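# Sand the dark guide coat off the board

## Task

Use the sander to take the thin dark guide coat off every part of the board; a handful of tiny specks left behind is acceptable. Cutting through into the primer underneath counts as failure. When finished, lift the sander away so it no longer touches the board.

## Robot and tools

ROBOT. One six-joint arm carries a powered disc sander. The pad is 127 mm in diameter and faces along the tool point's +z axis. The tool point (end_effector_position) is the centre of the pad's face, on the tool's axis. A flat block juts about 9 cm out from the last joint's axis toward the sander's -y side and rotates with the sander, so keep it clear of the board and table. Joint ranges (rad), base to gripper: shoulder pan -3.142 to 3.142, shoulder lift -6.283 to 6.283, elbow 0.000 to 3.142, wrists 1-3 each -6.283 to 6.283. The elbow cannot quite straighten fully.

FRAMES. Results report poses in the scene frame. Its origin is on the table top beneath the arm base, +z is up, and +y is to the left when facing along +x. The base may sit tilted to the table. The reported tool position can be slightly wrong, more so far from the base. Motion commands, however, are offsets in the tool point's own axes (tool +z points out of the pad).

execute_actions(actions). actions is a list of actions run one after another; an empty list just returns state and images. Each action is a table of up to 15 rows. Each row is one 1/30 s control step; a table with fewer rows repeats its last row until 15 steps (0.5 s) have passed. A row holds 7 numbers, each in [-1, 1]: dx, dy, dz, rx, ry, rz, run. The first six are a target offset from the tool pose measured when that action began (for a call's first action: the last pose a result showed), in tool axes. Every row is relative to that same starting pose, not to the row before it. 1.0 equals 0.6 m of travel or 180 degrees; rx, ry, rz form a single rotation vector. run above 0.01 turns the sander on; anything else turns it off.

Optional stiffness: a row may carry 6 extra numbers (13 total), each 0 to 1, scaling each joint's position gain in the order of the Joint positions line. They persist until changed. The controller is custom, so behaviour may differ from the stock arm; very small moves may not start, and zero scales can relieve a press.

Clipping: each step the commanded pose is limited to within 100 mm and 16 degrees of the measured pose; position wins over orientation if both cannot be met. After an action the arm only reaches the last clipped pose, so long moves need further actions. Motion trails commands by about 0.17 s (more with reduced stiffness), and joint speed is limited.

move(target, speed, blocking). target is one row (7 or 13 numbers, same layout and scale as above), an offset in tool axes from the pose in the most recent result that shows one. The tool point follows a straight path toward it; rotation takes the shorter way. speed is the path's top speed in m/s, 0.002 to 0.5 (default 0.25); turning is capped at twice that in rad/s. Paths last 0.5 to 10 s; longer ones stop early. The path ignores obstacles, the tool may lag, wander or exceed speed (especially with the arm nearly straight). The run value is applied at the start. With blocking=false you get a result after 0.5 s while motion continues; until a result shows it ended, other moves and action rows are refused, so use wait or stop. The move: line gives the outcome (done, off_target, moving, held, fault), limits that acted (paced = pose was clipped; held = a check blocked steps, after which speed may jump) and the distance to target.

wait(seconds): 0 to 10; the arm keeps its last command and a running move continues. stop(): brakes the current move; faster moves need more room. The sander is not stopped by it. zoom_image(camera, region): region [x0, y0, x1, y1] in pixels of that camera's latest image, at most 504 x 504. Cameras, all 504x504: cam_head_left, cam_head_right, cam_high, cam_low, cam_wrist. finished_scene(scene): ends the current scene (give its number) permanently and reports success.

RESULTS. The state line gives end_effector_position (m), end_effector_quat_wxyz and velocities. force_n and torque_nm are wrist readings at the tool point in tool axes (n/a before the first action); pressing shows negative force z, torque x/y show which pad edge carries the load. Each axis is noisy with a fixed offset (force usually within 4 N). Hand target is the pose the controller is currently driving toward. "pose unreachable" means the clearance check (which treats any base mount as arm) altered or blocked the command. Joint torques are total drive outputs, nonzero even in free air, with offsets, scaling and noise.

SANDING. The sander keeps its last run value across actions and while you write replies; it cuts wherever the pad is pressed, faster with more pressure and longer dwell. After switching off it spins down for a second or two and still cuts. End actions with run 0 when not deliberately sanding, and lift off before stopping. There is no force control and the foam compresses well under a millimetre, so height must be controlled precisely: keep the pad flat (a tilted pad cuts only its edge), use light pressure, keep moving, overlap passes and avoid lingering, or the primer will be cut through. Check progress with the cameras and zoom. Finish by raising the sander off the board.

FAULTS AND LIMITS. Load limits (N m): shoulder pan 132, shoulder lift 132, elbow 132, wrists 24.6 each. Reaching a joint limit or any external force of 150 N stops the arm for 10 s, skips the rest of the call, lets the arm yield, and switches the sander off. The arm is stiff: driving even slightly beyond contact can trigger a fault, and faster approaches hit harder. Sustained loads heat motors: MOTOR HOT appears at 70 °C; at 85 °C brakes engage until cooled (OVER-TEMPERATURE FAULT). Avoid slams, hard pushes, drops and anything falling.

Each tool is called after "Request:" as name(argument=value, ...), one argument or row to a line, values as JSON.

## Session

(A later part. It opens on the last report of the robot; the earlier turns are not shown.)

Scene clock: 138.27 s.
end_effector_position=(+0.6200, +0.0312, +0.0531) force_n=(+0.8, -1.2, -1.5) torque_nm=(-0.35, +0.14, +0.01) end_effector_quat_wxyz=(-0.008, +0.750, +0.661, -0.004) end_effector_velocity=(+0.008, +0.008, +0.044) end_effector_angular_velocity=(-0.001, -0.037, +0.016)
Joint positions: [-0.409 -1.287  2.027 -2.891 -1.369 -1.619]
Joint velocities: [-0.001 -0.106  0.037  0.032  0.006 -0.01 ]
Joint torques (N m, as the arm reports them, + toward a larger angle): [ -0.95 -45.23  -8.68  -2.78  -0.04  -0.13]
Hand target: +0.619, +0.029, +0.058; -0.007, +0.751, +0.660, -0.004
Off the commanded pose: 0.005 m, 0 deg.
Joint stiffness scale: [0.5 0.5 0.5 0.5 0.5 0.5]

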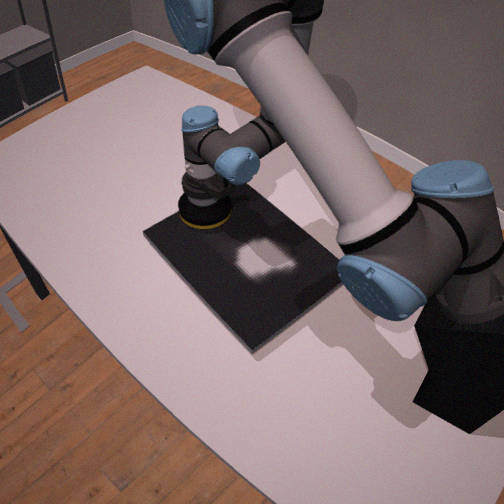

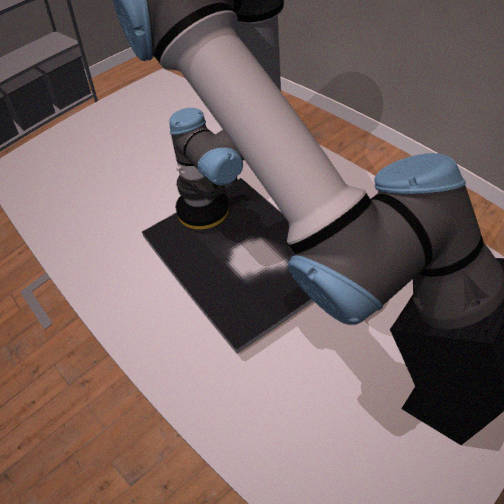

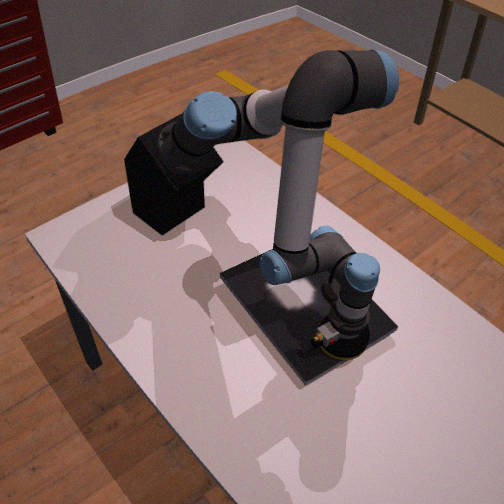

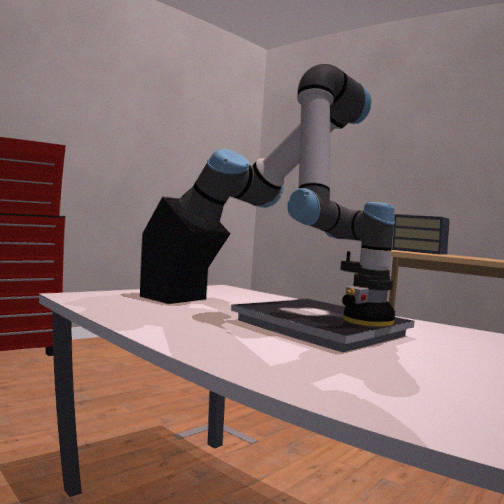

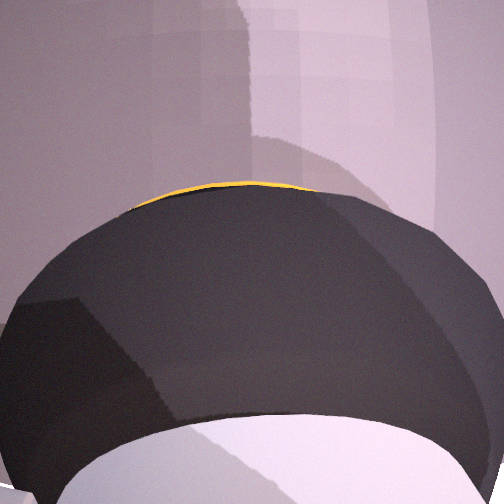

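Request:
zoom_image(
  camera="cam_head_left",
  region=[120,150,380,370],
)

Request:
zoom_image(
  camera="cam_high",
  region=[190,180,430,410],
)

Region (120, 150, 380, 370) of cam_head_left's 504x504 image, scaled by 1.938, with more detail than that image has; it fills the top 426 rows of this view, and the rest is white.

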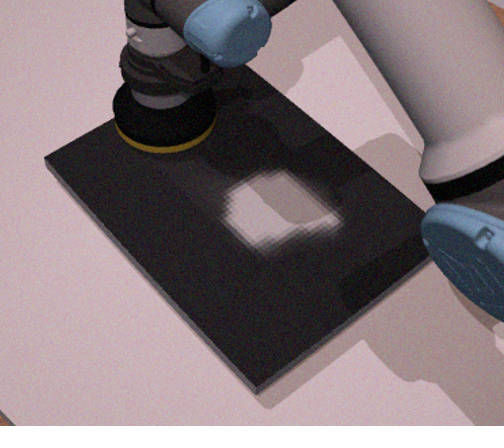

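Region (190, 180, 430, 410) of cam_high's 504x504 image, scaled by 2.100, with more detail than that image has; it fills the top 483 rows of this view, and the rest is white.

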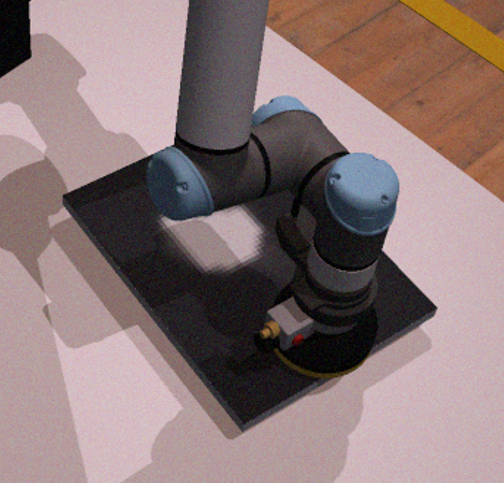

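Notes for continuity: calibrated model (s=0.5) cb=.0021, cw=.0041; clear threshold ≈105 N·s per pad area; flat quat ≈(.002,.740,.6725,.0015).

Request:
execute_actions(
  actions=[],
)

Scene clock: 161.03 s.
end_effector_position=(+0.6216, +0.0313, +0.0575) force_n=(+0.3, -0.5, +0.4) torque_nm=(-0.11, -0.26, -0.36) end_effector_quat_wxyz=(-0.006, +0.750, +0.662, -0.003) end_effector_velocity=(+0.000, -0.000, -0.000) end_effector_angular_velocity=(-0.000, -0.000, -0.000)
Joint positions: [-0.41  -1.297  2.029 -2.886 -1.369 -1.62 ]
Joint velocities: [-0.  0. -0. -0. -0.  0.]
Joint torques (N m, as the arm reports them, + toward a larger angle): [  0.59 -45.39  -8.54  -2.83   0.25  -0.09]
Hand target: +0.619, +0.029, +0.058; -0.007, +0.751, +0.660, -0.004
Off the commanded pose: 0.003 m, 0 deg.
Joint stiffness scale: [0.5 0.5 0.5 0.5 0.5 0.5]

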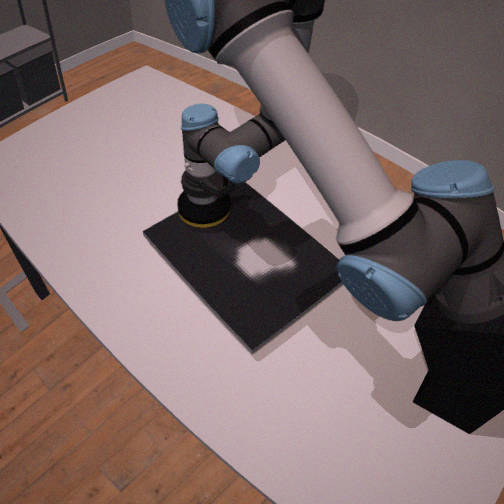

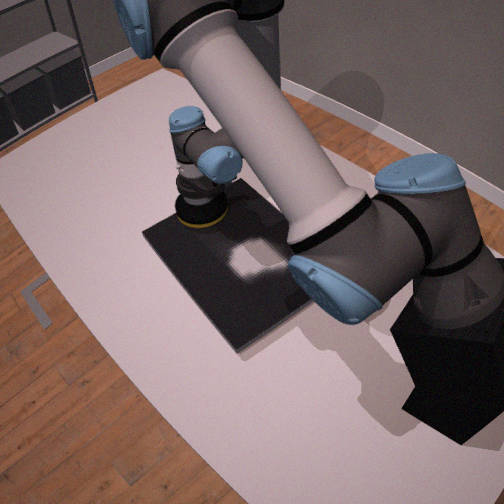

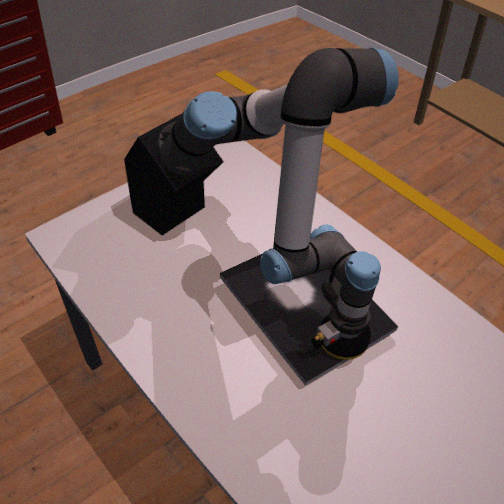

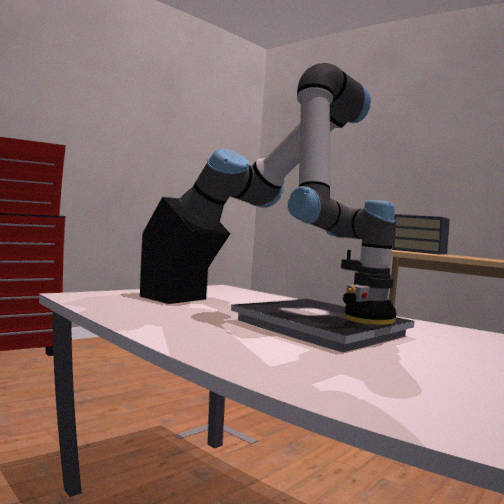

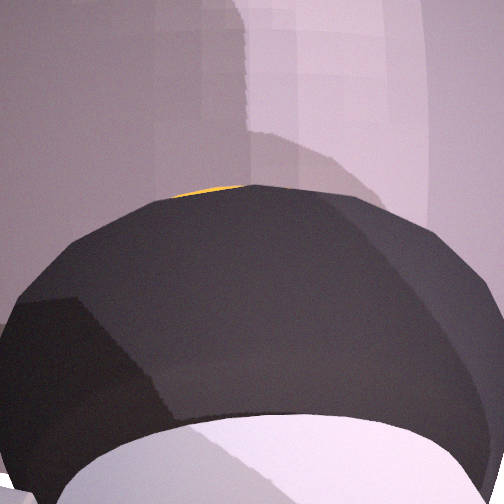

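Request:
move(
  target=[-0.096,-0.008,0.0175,-0.0062,-0.0012,-0.0091,1],
  speed=0.08,
)

Request:
execute_actions(
  actions=[
    [[0,0,0.002,0,0,0,1],[0,0,0.004,0,0,0,1],[0,0,0.006,0,0,0,1],[0,0,0.008,0,0,0,1],[0,-0.002,0.01,0.001,0.0002,0.0002,1],[0,-0.004,0.012,0.002,0.0004,0.0004,1],[0,-0.006,0.014,0.003,0.0006,0.0006,1],[0,-0.008,0.016,0.004,0.0008,0.0008,1],[0,-0.01,0.018,0.005,0.001,0.001,1],[0,-0.012,0.02,0.006,0.0012,0.0012,1],[0,-0.014,0.022,0.007,0.0014,0.0014,1],[0,-0.016,0.024,0.008,0.0016,0.0016,1],[0,-0.018,0.026,0.009,0.0018,0.0018,1],[0,-0.02,0.028,0.01,0.002,0.002,1],[0,-0.022,0.03,0.011,0.0022,0.0022,1]],
    [[-0.0003,-0.0478,0.0348,0.0192,0.0041,0.0038,1],[-0.0003,-0.0521,0.0348,0.0192,0.0041,0.0038,1],[-0.0003,-0.0564,0.0348,0.0192,0.0041,0.0038,1],[-0.0003,-0.0607,0.0348,0.0192,0.0041,0.0038,1],[-0.0003,-0.065,0.0348,0.0192,0.0041,0.0038,1],[-0.0003,-0.0693,0.0348,0.0192,0.0041,0.0038,1],[-0.0003,-0.0736,0.0348,0.0192,0.0041,0.0038,1],[-0.0003,-0.0779,0.0348,0.0192,0.0041,0.0038,1],[-0.0003,-0.0822,0.0348,0.0192,0.0041,0.0038,1],[-0.0003,-0.086,0.0348,0.0192,0.0041,0.0038,1],[-0.0003,-0.0898,0.0348,0.0192,0.0041,0.0038,1],[-0.0003,-0.0936,0.0348,0.0192,0.0041,0.0038,1],[-0.0003,-0.097,0.0348,0.0192,0.0041,0.0038,1],[-0.0003,-0.1,0.0348,0.0192,0.0041,0.0038,1],[-0.0003,-0.103,0.0348,0.0192,0.0041,0.0038,1]],
    [[0,-0.0594,0.0303,0.0177,0.0039,0.0035,1],[0,-0.0624,0.0303,0.0177,0.0039,0.0035,1],[0,-0.0654,0.0303,0.0177,0.0039,0.0035,1],[0,-0.0684,0.0303,0.0177,0.0039,0.0035,1],[0,-0.0714,0.0303,0.0177,0.0039,0.0035,1],[0,-0.0744,0.0303,0.0177,0.0039,0.0035,1],[0,-0.0774,0.0303,0.0177,0.0039,0.0035,1],[0,-0.0804,0.0303,0.0177,0.0039,0.0035,1],[0,-0.0834,0.0303,0.0177,0.0039,0.0035,1],[0,-0.0864,0.0303,0.0177,0.0039,0.0035,1],[0,-0.0894,0.0303,0.0177,0.0039,0.0035,1],[0,-0.0924,0.0303,0.0177,0.0039,0.0035,1],[0,-0.0954,0.0303,0.0177,0.0039,0.0035,1],[0,-0.0984,0.0303,0.0177,0.0039,0.0035,1],[0,-0.1014,0.0303,0.0177,0.0039,0.0035,1]],
    [[0.0003,-0.0558,0.026,0.0163,0.0038,0.0033,1],[0.0003,-0.0588,0.026,0.0163,0.0038,0.0033,1],[0.0003,-0.0618,0.026,0.0163,0.0038,0.0033,1],[0.0003,-0.0648,0.026,0.0163,0.0038,0.0033,1],[0.0003,-0.0678,0.026,0.0163,0.0038,0.0033,1],[0.0003,-0.0708,0.026,0.0163,0.0038,0.0033,1],[0.0003,-0.0738,0.026,0.0163,0.0038,0.0033,1],[0.0003,-0.0768,0.026,0.0163,0.0038,0.0033,1],[0.0003,-0.0798,0.026,0.0163,0.0038,0.0033,1],[0.0003,-0.0828,0.026,0.0163,0.0038,0.0033,1],[0.0003,-0.0858,0.026,0.0163,0.0038,0.0033,1],[0.0003,-0.0888,0.026,0.0163,0.0038,0.0033,1],[0.0003,-0.0918,0.026,0.0163,0.0038,0.0033,1],[0.0003,-0.0948,0.026,0.0163,0.0038,0.0033,1],[0.0003,-0.0978,0.026,0.0163,0.0038,0.0033,1]],
  ],
)

Request:
execute_actions(
  actions=[
    [[0.0006,-0.056,0.0272,0.0171,0.0041,0.0036,1],[0.0006,-0.059,0.0272,0.0171,0.0041,0.0036,1],[0.0006,-0.062,0.0272,0.0171,0.0041,0.0036,1],[0.0006,-0.065,0.0272,0.0171,0.0041,0.0036,1],[0.0006,-0.068,0.0272,0.0171,0.0041,0.0036,1],[0.0006,-0.071,0.0272,0.0171,0.0041,0.0036,1],[0.0006,-0.074,0.0272,0.0171,0.0041,0.0036,1],[0.0006,-0.077,0.0272,0.0171,0.0041,0.0036,1],[0.0006,-0.08,0.0272,0.0171,0.0041,0.0036,1],[0.0006,-0.083,0.0272,0.0171,0.0041,0.0036,1],[0.0006,-0.086,0.0272,0.0171,0.0041,0.0036,1],[0.0006,-0.089,0.0272,0.0171,0.0041,0.0036,1],[0.0006,-0.092,0.0272,0.0171,0.0041,0.0036,1],[0.0006,-0.095,0.0272,0.0171,0.0041,0.0036,1],[0.0006,-0.098,0.0272,0.0171,0.0041,0.0036,1]],
    [[0.0008,-0.0543,0.0252,0.0165,0.0041,0.0037,1],[0.0008,-0.0573,0.0252,0.0165,0.0041,0.0037,1],[0.0008,-0.0603,0.0252,0.0165,0.0041,0.0037,1],[0.0008,-0.0633,0.0252,0.0165,0.0041,0.0037,1],[0.0008,-0.0663,0.0252,0.0165,0.0041,0.0037,1],[0.0008,-0.0693,0.0252,0.0165,0.0041,0.0037,1],[0.0008,-0.0723,0.0252,0.0165,0.0041,0.0037,1],[0.0008,-0.0753,0.0252,0.0165,0.0041,0.0037,1],[0.0008,-0.0783,0.0252,0.0165,0.0041,0.0037,1],[0.0008,-0.0813,0.0252,0.0165,0.0041,0.0037,1],[0.0008,-0.0843,0.0252,0.0165,0.0041,0.0037,1],[0.0008,-0.0873,0.0252,0.0165,0.0041,0.0037,1],[0.0008,-0.0903,0.0252,0.0165,0.0041,0.0037,1],[0.0008,-0.0933,0.0252,0.0165,0.0041,0.0037,1],[0.0008,-0.0963,0.0252,0.0165,0.0041,0.0037,1]],
    [[0.001,-0.0501,0.0216,0.0148,0.004,0.0035,1],[0.001,-0.0531,0.0216,0.0148,0.004,0.0035,1],[0.001,-0.0561,0.0216,0.0148,0.004,0.0035,1],[0.001,-0.0591,0.0216,0.0148,0.004,0.0035,1],[0.001,-0.0621,0.0216,0.0148,0.004,0.0035,1],[0.001,-0.0651,0.0216,0.0148,0.004,0.0035,1],[0.001,-0.0681,0.0216,0.0148,0.004,0.0035,1],[0.001,-0.0711,0.0216,0.0148,0.004,0.0035,1],[0.001,-0.0741,0.0216,0.0148,0.004,0.0035,1],[0.001,-0.0771,0.0216,0.0148,0.004,0.0035,1],[0.001,-0.0801,0.0216,0.0148,0.004,0.0035,1],[0.001,-0.0831,0.0216,0.0148,0.004,0.0035,1],[0.001,-0.0861,0.0216,0.0148,0.004,0.0035,1],[0.001,-0.0891,0.0216,0.0148,0.004,0.0035,1],[0.001,-0.0921,0.0216,0.0148,0.004,0.0035,1]],
    [[0.001,-0.0455,0.0183,0.0129,0.0038,0.003,1],[0.001,-0.0485,0.0183,0.0129,0.0038,0.003,1],[0.001,-0.0515,0.0183,0.0129,0.0038,0.003,1],[0.001,-0.0545,0.0183,0.0129,0.0038,0.003,1],[0.001,-0.0575,0.0183,0.0129,0.0038,0.003,1],[0.001,-0.0605,0.0183,0.0129,0.0038,0.003,1],[0.001,-0.0635,0.0183,0.0129,0.0038,0.003,1],[0.001,-0.0665,0.0183,0.0129,0.0038,0.003,1],[0.001,-0.0695,0.0183,0.0129,0.0038,0.003,1],[0.001,-0.0725,0.0183,0.0129,0.0038,0.003,1],[0.001,-0.0755,0.0183,0.0129,0.0038,0.003,1],[0.001,-0.0785,0.0183,0.0129,0.0038,0.003,1],[0.001,-0.0815,0.0183,0.0129,0.0038,0.003,1],[0.001,-0.0845,0.0183,0.0129,0.0038,0.003,1],[0.001,-0.0875,0.0183,0.0129,0.0038,0.003,1]],
  ],
)

Request:
execute_actions(
  actions=[
    [[0.001,-0.0407,0.0154,0.011,0.0035,0.0026,1],[0.001,-0.0437,0.0154,0.011,0.0035,0.0026,1],[0.001,-0.0467,0.0154,0.011,0.0035,0.0026,1],[0.001,-0.0497,0.0154,0.011,0.0035,0.0026,1],[0.001,-0.0527,0.0154,0.011,0.0035,0.0026,1],[0.001,-0.0557,0.0154,0.011,0.0035,0.0026,1],[0.001,-0.0587,0.0154,0.011,0.0035,0.0026,1],[0.001,-0.0617,0.0154,0.011,0.0035,0.0026,1],[0.001,-0.0647,0.0154,0.011,0.0035,0.0026,1],[0.001,-0.0677,0.0154,0.011,0.0035,0.0026,1],[0.001,-0.0707,0.0154,0.011,0.0035,0.0026,1],[0.001,-0.0737,0.0154,0.011,0.0035,0.0026,1],[0.001,-0.0767,0.0154,0.011,0.0035,0.0026,1],[0.001,-0.0797,0.0154,0.011,0.0035,0.0026,1],[0.001,-0.0827,0.0154,0.011,0.0035,0.0026,1]],
    [[0.0007,-0.036,0.0129,0.009,0.0032,0.0021,1],[0.0007,-0.039,0.0129,0.009,0.0032,0.0021,1],[0.0007,-0.042,0.0129,0.009,0.0032,0.0021,1],[0.0007,-0.045,0.0129,0.009,0.0032,0.0021,1],[0.0007,-0.048,0.0129,0.009,0.0032,0.0021,1],[0.0007,-0.051,0.0129,0.009,0.0032,0.0021,1],[0.0007,-0.054,0.0129,0.009,0.0032,0.0021,1],[0.0007,-0.057,0.0129,0.009,0.0032,0.0021,1],[0.0007,-0.06,0.0129,0.009,0.0032,0.0021,1],[0.0007,-0.063,0.0129,0.009,0.0032,0.0021,1],[0.0007,-0.066,0.0129,0.009,0.0032,0.0021,1],[0.0007,-0.069,0.0129,0.009,0.0032,0.0021,1],[0.0007,-0.072,0.0129,0.009,0.0032,0.0021,1],[0.0007,-0.075,0.0129,0.009,0.0032,0.0021,1],[0.0007,-0.078,0.0129,0.009,0.0032,0.0021,1]],
    [[-0.0002,-0.0313,0.0112,0.0069,0.0027,0.0014,1],[-0.0002,-0.0343,0.0112,0.0069,0.0027,0.0014,1],[-0.0002,-0.0373,0.0112,0.0069,0.0027,0.0014,1],[-0.0002,-0.0403,0.0112,0.0069,0.0027,0.0014,1],[-0.0002,-0.0433,0.0112,0.0069,0.0027,0.0014,1],[-0.0002,-0.0463,0.0112,0.0069,0.0027,0.0014,1],[-0.0002,-0.0493,0.0112,0.0069,0.0027,0.0014,1],[-0.0002,-0.0523,0.0112,0.0069,0.0027,0.0014,1],[-0.0002,-0.0553,0.0112,0.0069,0.0027,0.0014,1],[-0.0002,-0.0583,0.0112,0.0069,0.0027,0.0014,1],[-0.0002,-0.0613,0.0112,0.0069,0.0027,0.0014,1],[-0.0002,-0.0643,0.0112,0.0069,0.0027,0.0014,1],[-0.0002,-0.0673,0.0112,0.0069,0.0027,0.0014,1],[-0.0002,-0.0703,0.0112,0.0069,0.0027,0.0014,1],[-0.0002,-0.0733,0.0112,0.0069,0.0027,0.0014,1]],
    [[-0.0012,-0.0269,0.0102,0.0047,0.0021,0.0006,1],[-0.0012,-0.0299,0.0102,0.0047,0.0021,0.0006,1],[-0.0012,-0.0329,0.0102,0.0047,0.0021,0.0006,1],[-0.0012,-0.0359,0.0102,0.0047,0.0021,0.0006,1],[-0.0012,-0.0389,0.0102,0.0047,0.0021,0.0006,1],[-0.0012,-0.0419,0.0102,0.0047,0.0021,0.0006,1],[-0.0012,-0.0449,0.0102,0.0047,0.0021,0.0006,1],[-0.0012,-0.0479,0.0102,0.0047,0.0021,0.0006,1],[-0.0012,-0.0509,0.0102,0.0047,0.0021,0.0006,1],[-0.0012,-0.0539,0.0102,0.0047,0.0021,0.0006,1],[-0.0012,-0.0569,0.0102,0.0047,0.0021,0.0006,1],[-0.0012,-0.0599,0.0102,0.0047,0.0021,0.0006,1],[-0.0012,-0.0629,0.0102,0.0047,0.0021,0.0006,1],[-0.0012,-0.0659,0.0102,0.0047,0.0021,0.0006,1],[-0.0012,-0.0689,0.0102,0.0047,0.0021,0.0006,1]],
  ],
)

Request:
execute_actions(
  actions=[
    [[0,-0.016,0.007,0.003,0.001,0,0],[0,-0.016,0.004,0.002,0.001,0,0],[0,-0.016,0.001,0.001,0,0,0],[0,-0.016,-0.003,0,0,0,0],[0,-0.016,-0.007,0,0,0,0],[0,-0.016,-0.011,0,0,0,0],[0,-0.016,-0.015,0,0,0,0],[0,-0.016,-0.018,0,0,0,0],[0,-0.016,-0.02,0,0,0,0]],
  ],
)

Scene clock: 170.20 s.
end_effector_position=(+0.6130, -0.0243, +0.0490) force_n=(-0.4, +2.1, -4.7) torque_nm=(+0.38, -0.03, -0.28) end_effector_quat_wxyz=(+0.005, +0.740, +0.673, +0.003) end_effector_velocity=(+0.002, +0.002, +0.001) end_effector_angular_velocity=(+0.007, -0.009, +0.018)
Joint positions: [-0.517 -1.27   2.057 -2.946 -1.313 -1.735]
Joint velocities: [-0.    -0.     0.    -0.007  0.009 -0.016]
Joint torques (N m, as the arm reports them, + toward a larger angle): [ -0.52 -41.17  -7.57  -3.64   0.4   -0.14]
Hand target: +0.609, -0.025, +0.047; +0.002, +0.740, +0.672, +0.002
Off the commanded pose: 0.004 m, 0 deg.
Joint stiffness scale: [0.5 0.5 0.5 0.5 0.5 0.5]
move: off_target

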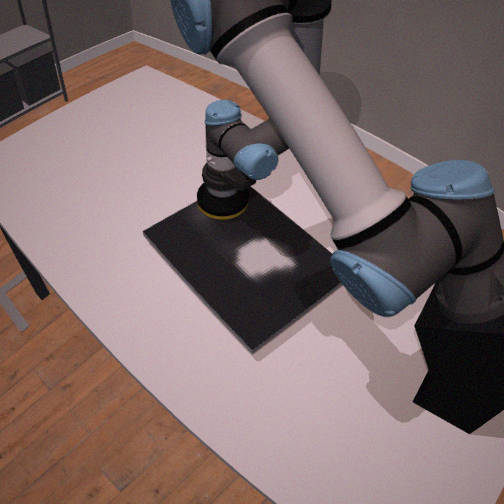

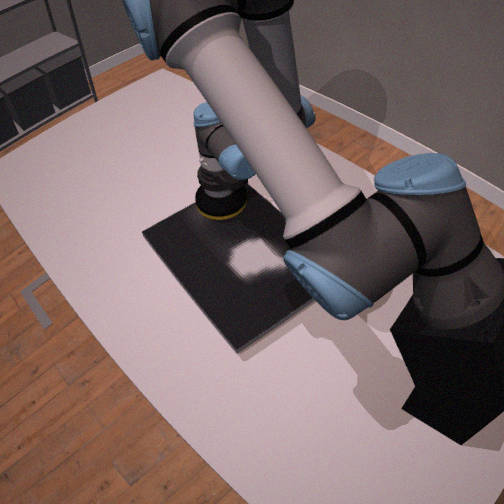

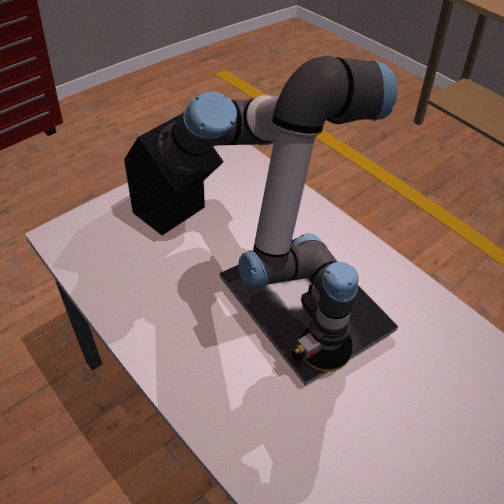

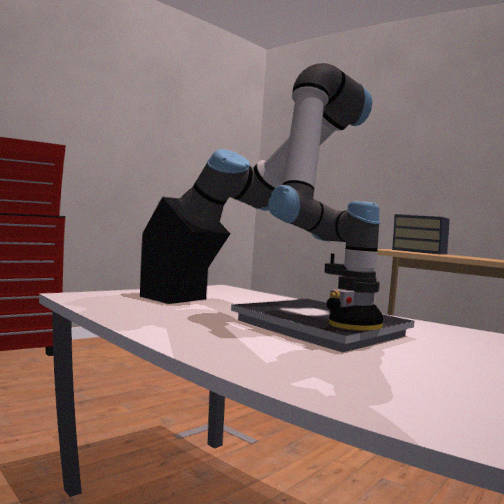

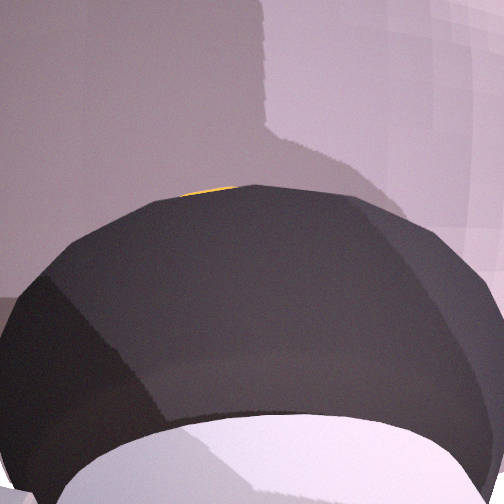

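Scene clock: 172.20 s.
end_effector_position=(+0.5329, -0.0160, +0.0425) force_n=(+2.6, +1.6, -41.2) torque_nm=(+0.01, +0.15, -0.13) end_effector_quat_wxyz=(+0.001, +0.737, +0.676, +0.001) end_effector_velocity=(-0.055, +0.005, -0.000) end_effector_angular_velocity=(-0.000, +0.002, +0.001)
Joint positions: [-0.542 -1.277  2.266 -3.133 -1.299 -1.767]
Joint velocities: [-0.024 -0.     0.143 -0.135  0.012 -0.022]
Joint torques (N m, as the arm reports them, + toward a larger angle): [  0.76 -22.43   1.88   0.12   0.25   0.01]
Hand target: +0.502, -0.013, +0.028; -0.022, +0.742, +0.670, -0.012
Off the commanded pose: 0.035 m, 3 deg.
Joint stiffness scale: [0.5 0.5 0.5 0.5 0.5 0.5]

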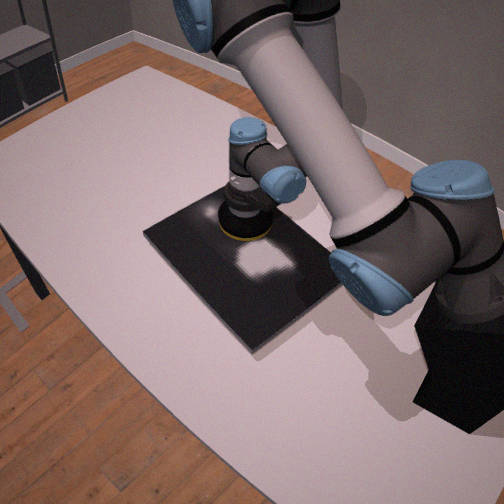

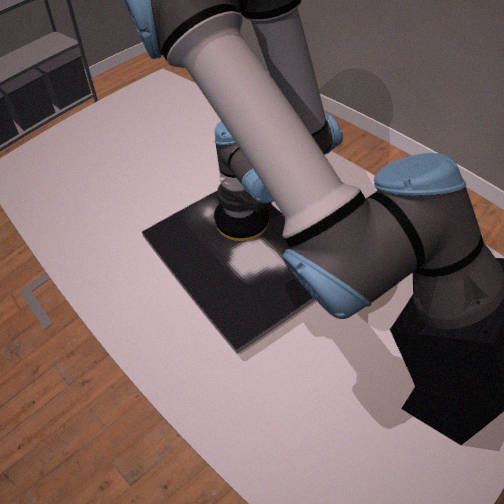

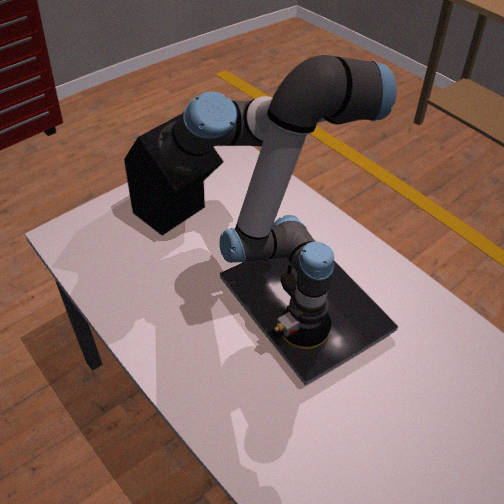

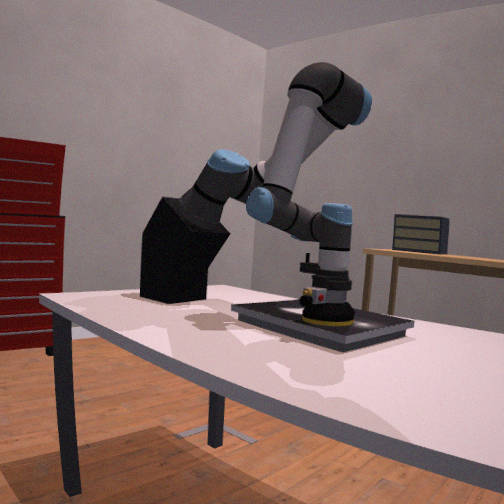

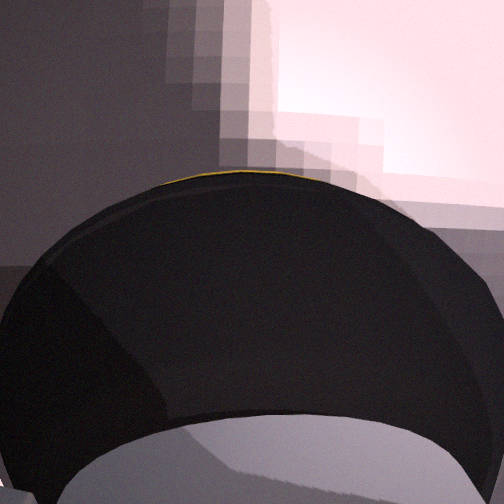

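Scene clock: 174.20 s.
end_effector_position=(+0.4234, -0.0033, +0.0424) force_n=(-1.9, -0.4, -44.8) torque_nm=(+0.13, +0.57, -0.39) end_effector_quat_wxyz=(-0.002, +0.733, +0.680, -0.001) end_effector_velocity=(-0.056, +0.004, -0.000) end_effector_angular_velocity=(-0.003, +0.002, +0.002)
Joint positions: [-0.596 -1.218  2.54  -3.445 -1.271 -1.829]
Joint velocities: [-0.04   0.074  0.134 -0.196  0.018 -0.038]
Joint torques (N m, as the arm reports them, + toward a larger angle): [  1.35 -16.41   3.4    0.2    0.31  -0.2 ]
Hand target: +0.399, -0.001, +0.033; -0.020, +0.737, +0.675, -0.010
Off the commanded pose: 0.027 m, 2 deg.
Joint stiffness scale: [0.5 0.5 0.5 0.5 0.5 0.5]

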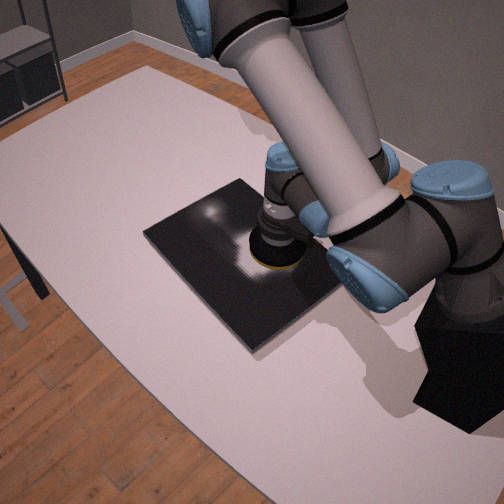

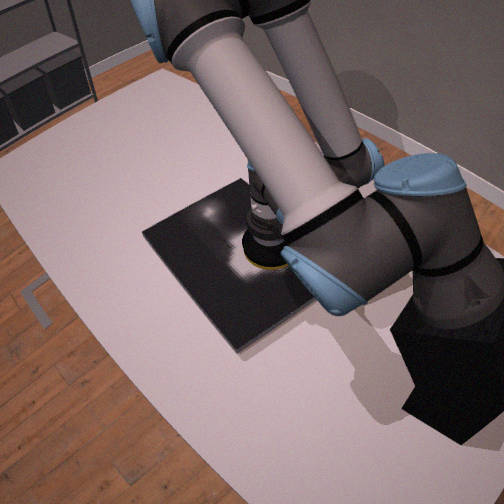

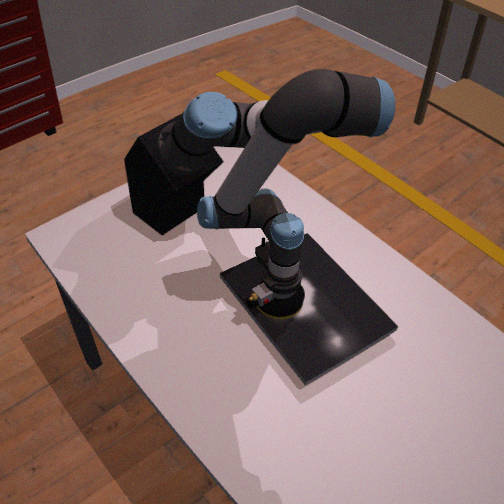

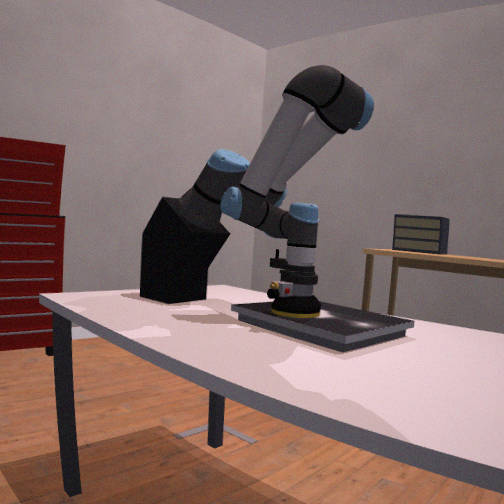

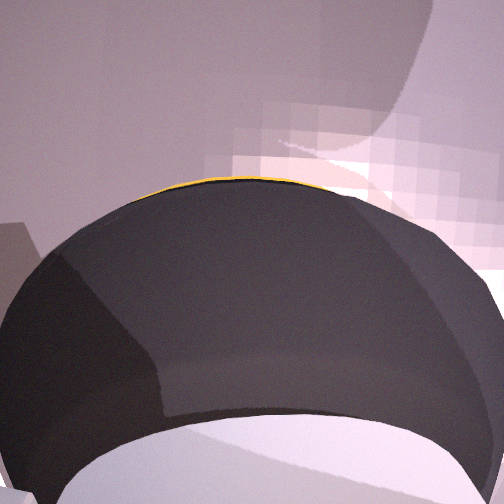

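Scene clock: 176.20 s.
end_effector_position=(+0.3139, +0.0084, +0.0427) force_n=(+0.2, +1.6, -36.8) torque_nm=(-0.70, +0.10, +0.00) end_effector_quat_wxyz=(-0.008, +0.728, +0.686, -0.005) end_effector_velocity=(-0.058, +0.006, +0.000) end_effector_angular_velocity=(+0.007, +0.020, -0.005)
Joint positions: [-0.694 -0.916  2.782 -3.945 -1.222 -1.938]
Joint velocities: [-0.074  0.275  0.113 -0.342  0.034 -0.072]
Joint torques (N m, as the arm reports them, + toward a larger angle): [ -2.27 -16.13  10.37   0.13   0.24  -0.15]
Hand target: +0.300, +0.008, +0.038; -0.016, +0.730, +0.683, -0.008
Off the commanded pose: 0.016 m, 1 deg.
Joint stiffness scale: [0.5 0.5 0.5 0.5 0.5 0.5]

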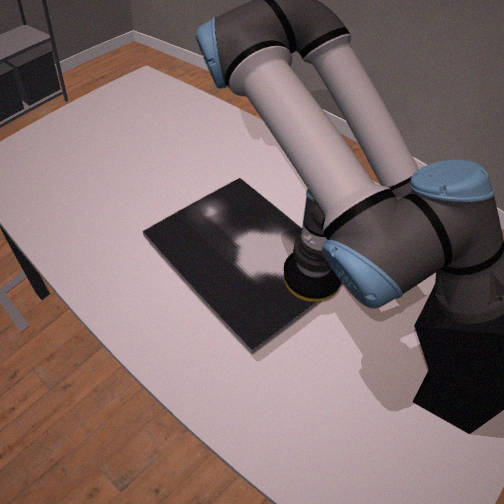

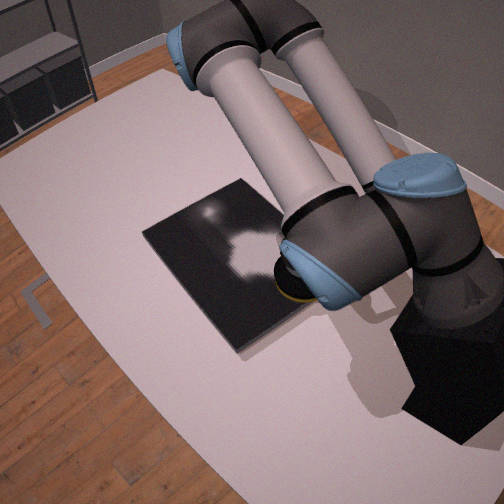

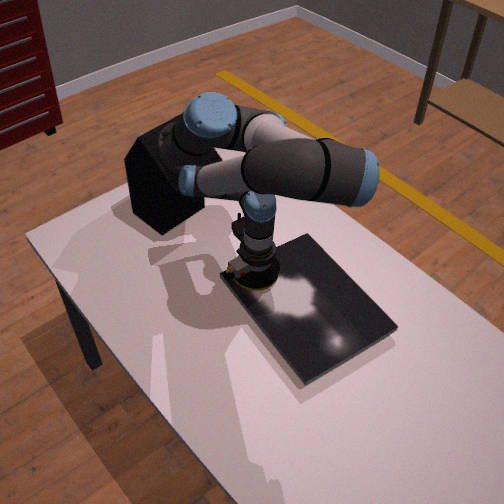

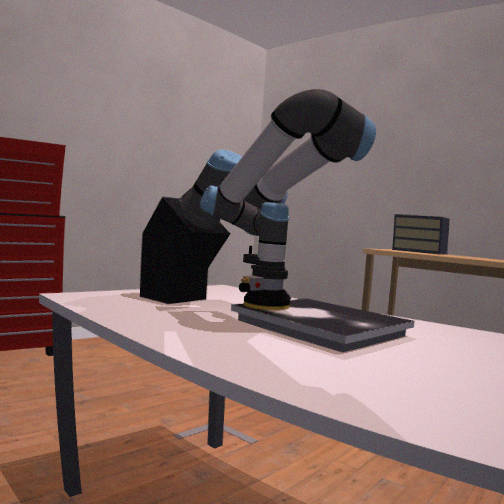

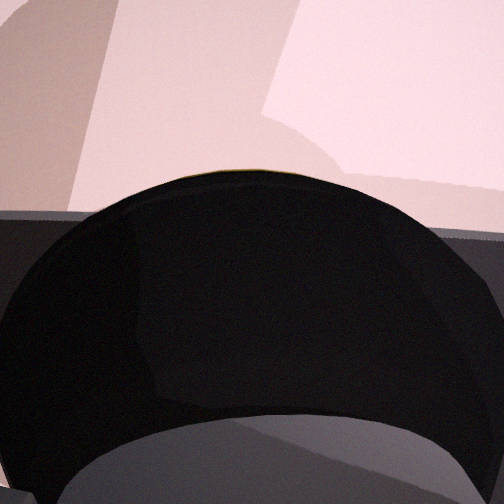

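Scene clock: 176.70 s.
end_effector_position=(+0.3049, +0.0090, +0.0513) force_n=(+1.8, +1.3, -2.7) torque_nm=(+0.21, -0.20, +0.04) end_effector_quat_wxyz=(-0.008, +0.728, +0.686, -0.005) end_effector_velocity=(+0.004, -0.001, +0.024) end_effector_angular_velocity=(-0.009, -0.020, +0.005)
Joint positions: [-0.72  -0.9    2.82  -3.991 -1.211 -1.963]
Joint velocities: [-0.036 -0.083  0.054  0.017  0.018 -0.03 ]
Joint torques (N m, as the arm reports them, + toward a larger angle): [ -3.16 -27.74  14.1   -2.55   0.1   -0.09]
Hand target: +0.305, +0.009, +0.055; -0.008, +0.728, +0.686, -0.005
Off the commanded pose: 0.004 m, 0 deg.
Joint stiffness scale: [0.5 0.5 0.5 0.5 0.5 0.5]

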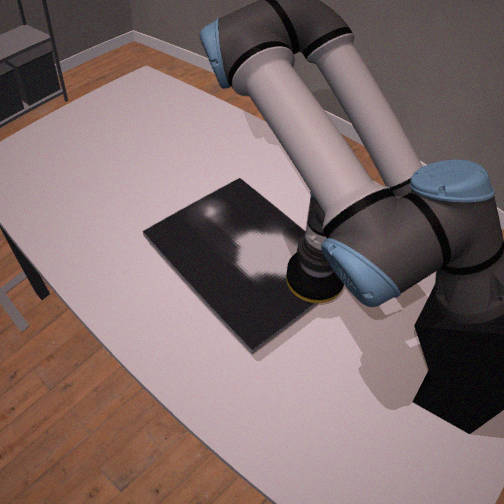

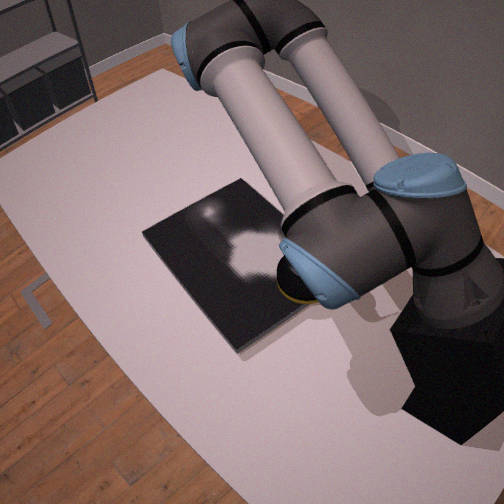

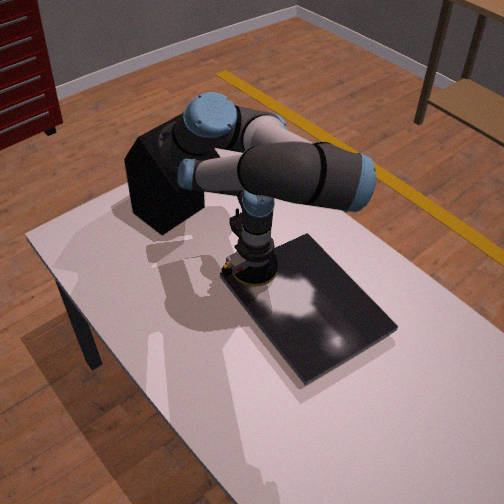

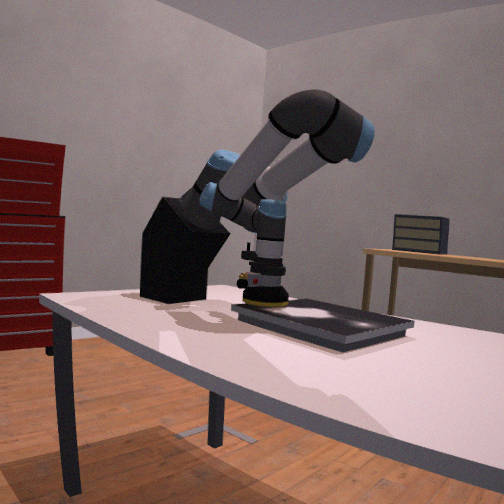

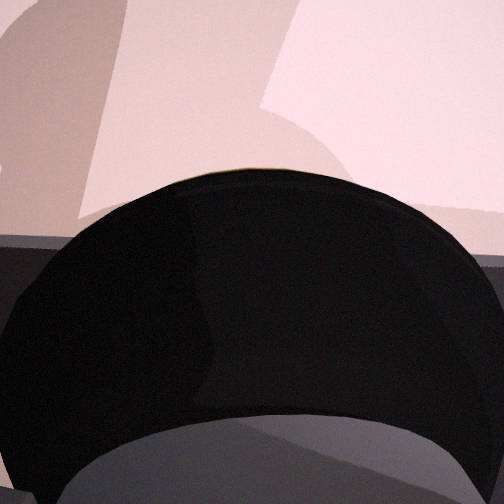

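Request:
zoom_image(
  camera="cam_high",
  region=[200,220,410,400],
)

Region (200, 220, 410, 400) of cam_high's 504x504 image, scaled by 2.400, with more detail than that image has; it fills the top 432 rows of this view, and the rest is white.

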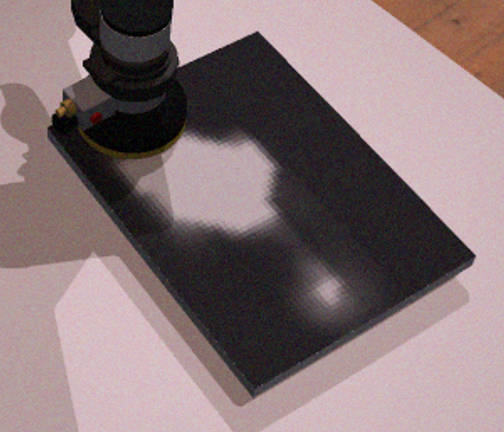

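Request:
move(
  target=[-0.098,-0.0175,0.0055,-0.0072,-0.0013,0.0117,0],
  speed=0.08,
)

Scene clock: 184.07 s.
end_effector_position=(+0.2928, -0.0507, +0.0472) force_n=(+4.9, +0.3, +2.9) torque_nm=(+0.01, -0.52, -0.12) end_effector_quat_wxyz=(+0.005, +0.740, +0.673, -0.000) end_effector_velocity=(+0.003, +0.004, +0.001) end_effector_angular_velocity=(+0.014, -0.015, +0.033)
Joint positions: [-0.958 -0.795  2.831 -4.042 -1.1   -2.148]
Joint velocities: [ 0.     0.001  0.001 -0.006  0.021 -0.032]
Joint torques (N m, as the arm reports them, + toward a larger angle): [ -5.9  -22.62  15.2   -3.32   0.13  -0.09]
Hand target: +0.291, -0.049, +0.048; +0.002, +0.740, +0.672, +0.001
Off the commanded pose: 0.003 m, 0 deg.
Joint stiffness scale: [0.5 0.5 0.5 0.5 0.5 0.5]
move: done

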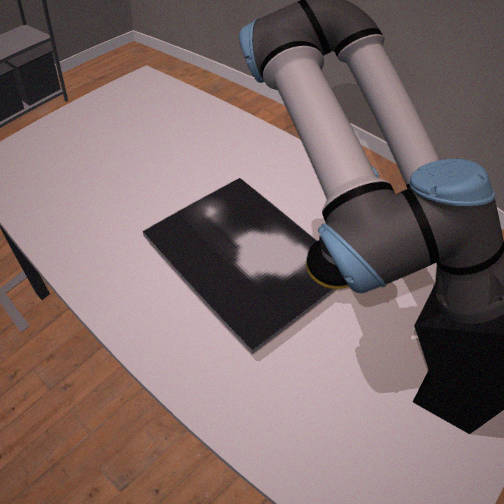

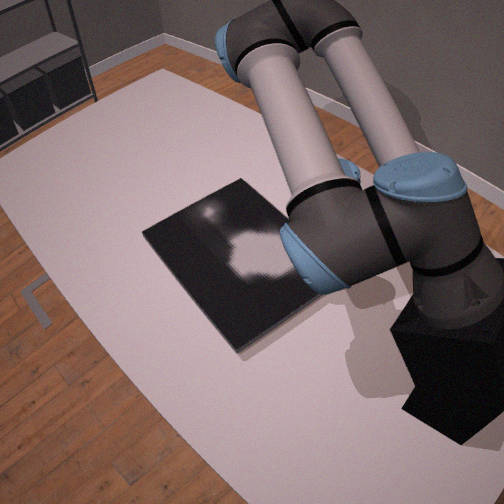

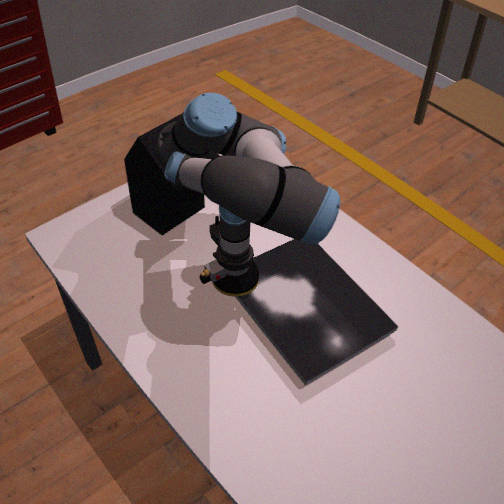

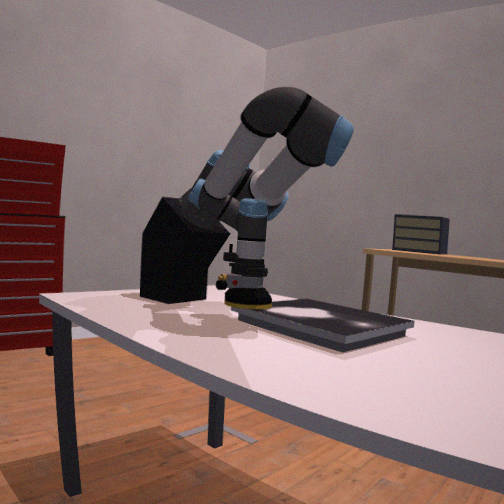

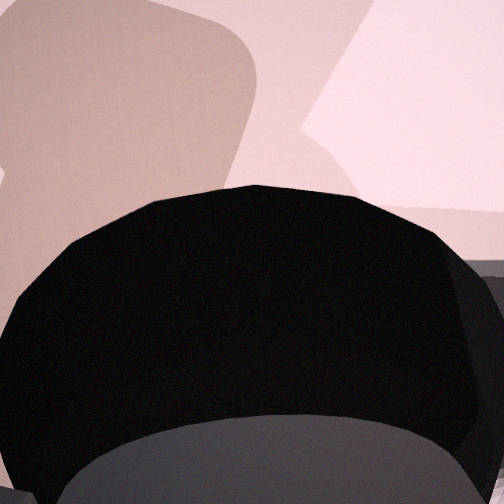

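Request:
execute_actions(
  actions=[],
)

Scene clock: 186.93 s.
end_effector_position=(+0.2932, -0.0502, +0.0473) force_n=(-1.2, -0.1, +2.5) torque_nm=(+0.03, +0.33, -0.10) end_effector_quat_wxyz=(+0.005, +0.738, +0.675, +0.001) end_effector_velocity=(-0.000, -0.000, -0.000) end_effector_angular_velocity=(+0.000, +0.001, -0.003)
Joint positions: [-0.958 -0.795  2.831 -4.043 -1.097 -2.152]
Joint velocities: [-0.     0.    -0.     0.001 -0.001  0.002]
Joint torques (N m, as the arm reports them, + toward a larger angle): [ -6.93 -23.1   14.25  -3.37   0.3   -0.1 ]
Hand target: +0.291, -0.049, +0.048; +0.002, +0.740, +0.672, +0.001
Off the commanded pose: 0.003 m, 0 deg.
Joint stiffness scale: [0.5 0.5 0.5 0.5 0.5 0.5]

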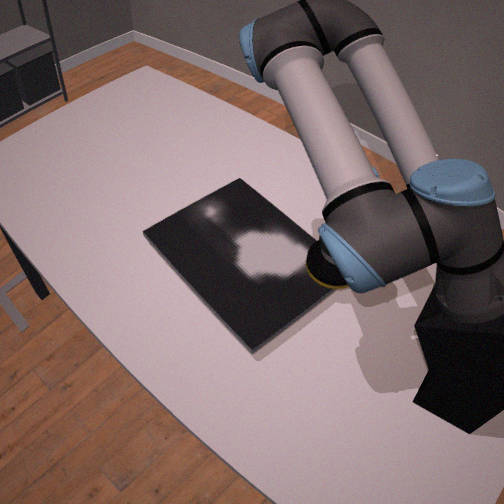

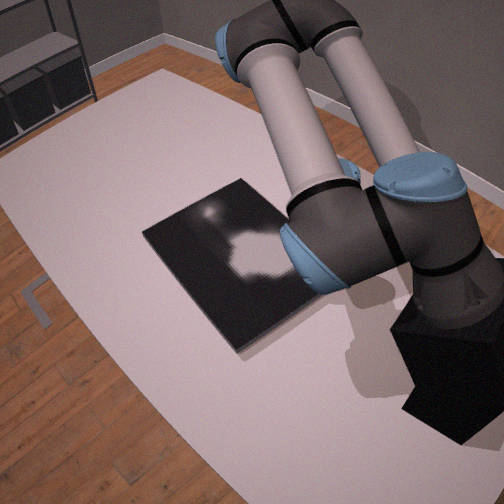

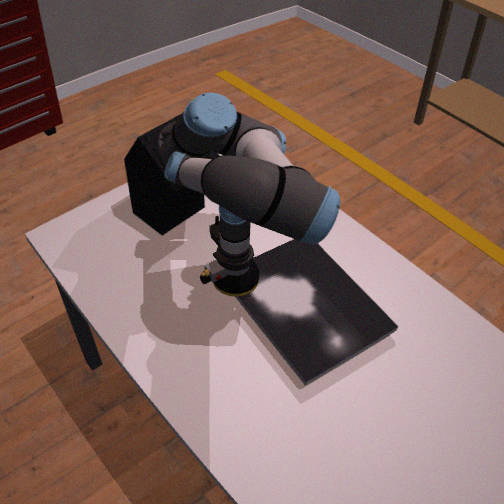

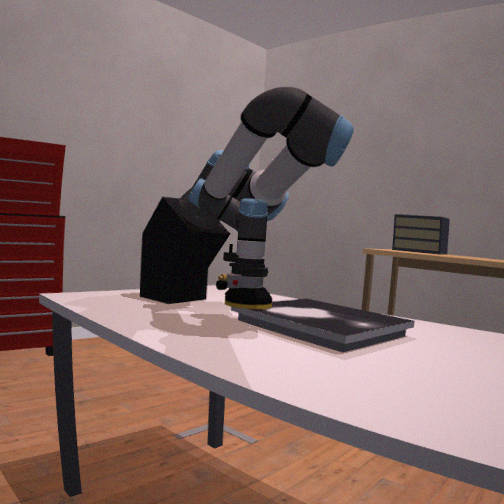

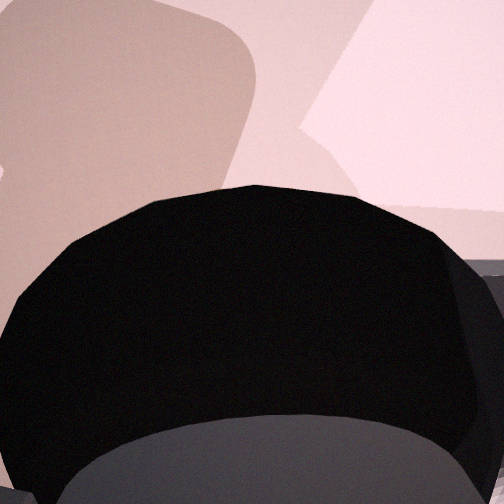

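Request:
zoom_image(
  camera="cam_high",
  region=[190, 220, 410, 400],
)

Request:
zoom_image(
  camera="cam_head_left",
  region=[130, 160, 390, 370],
)

Region (190, 220, 410, 400) of cam_high's 504x504 image, scaled by 2.291, with more detail than that image has; it fills the top 412 rows of this view, and the rest is white.

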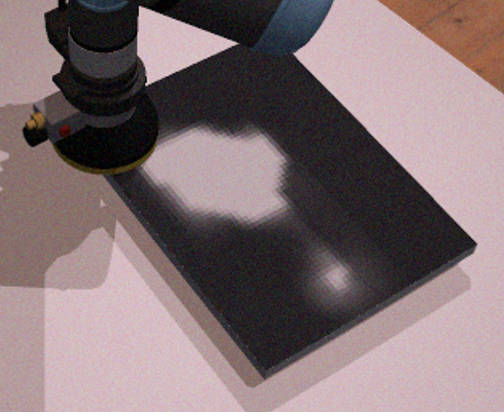

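Region (130, 160, 390, 370) of cam_head_left's 504x504 image, scaled by 1.938, with more detail than that image has; it fills the top 407 rows of this view, and the rest is white.

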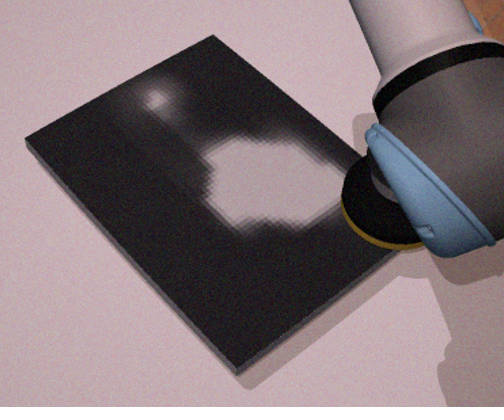

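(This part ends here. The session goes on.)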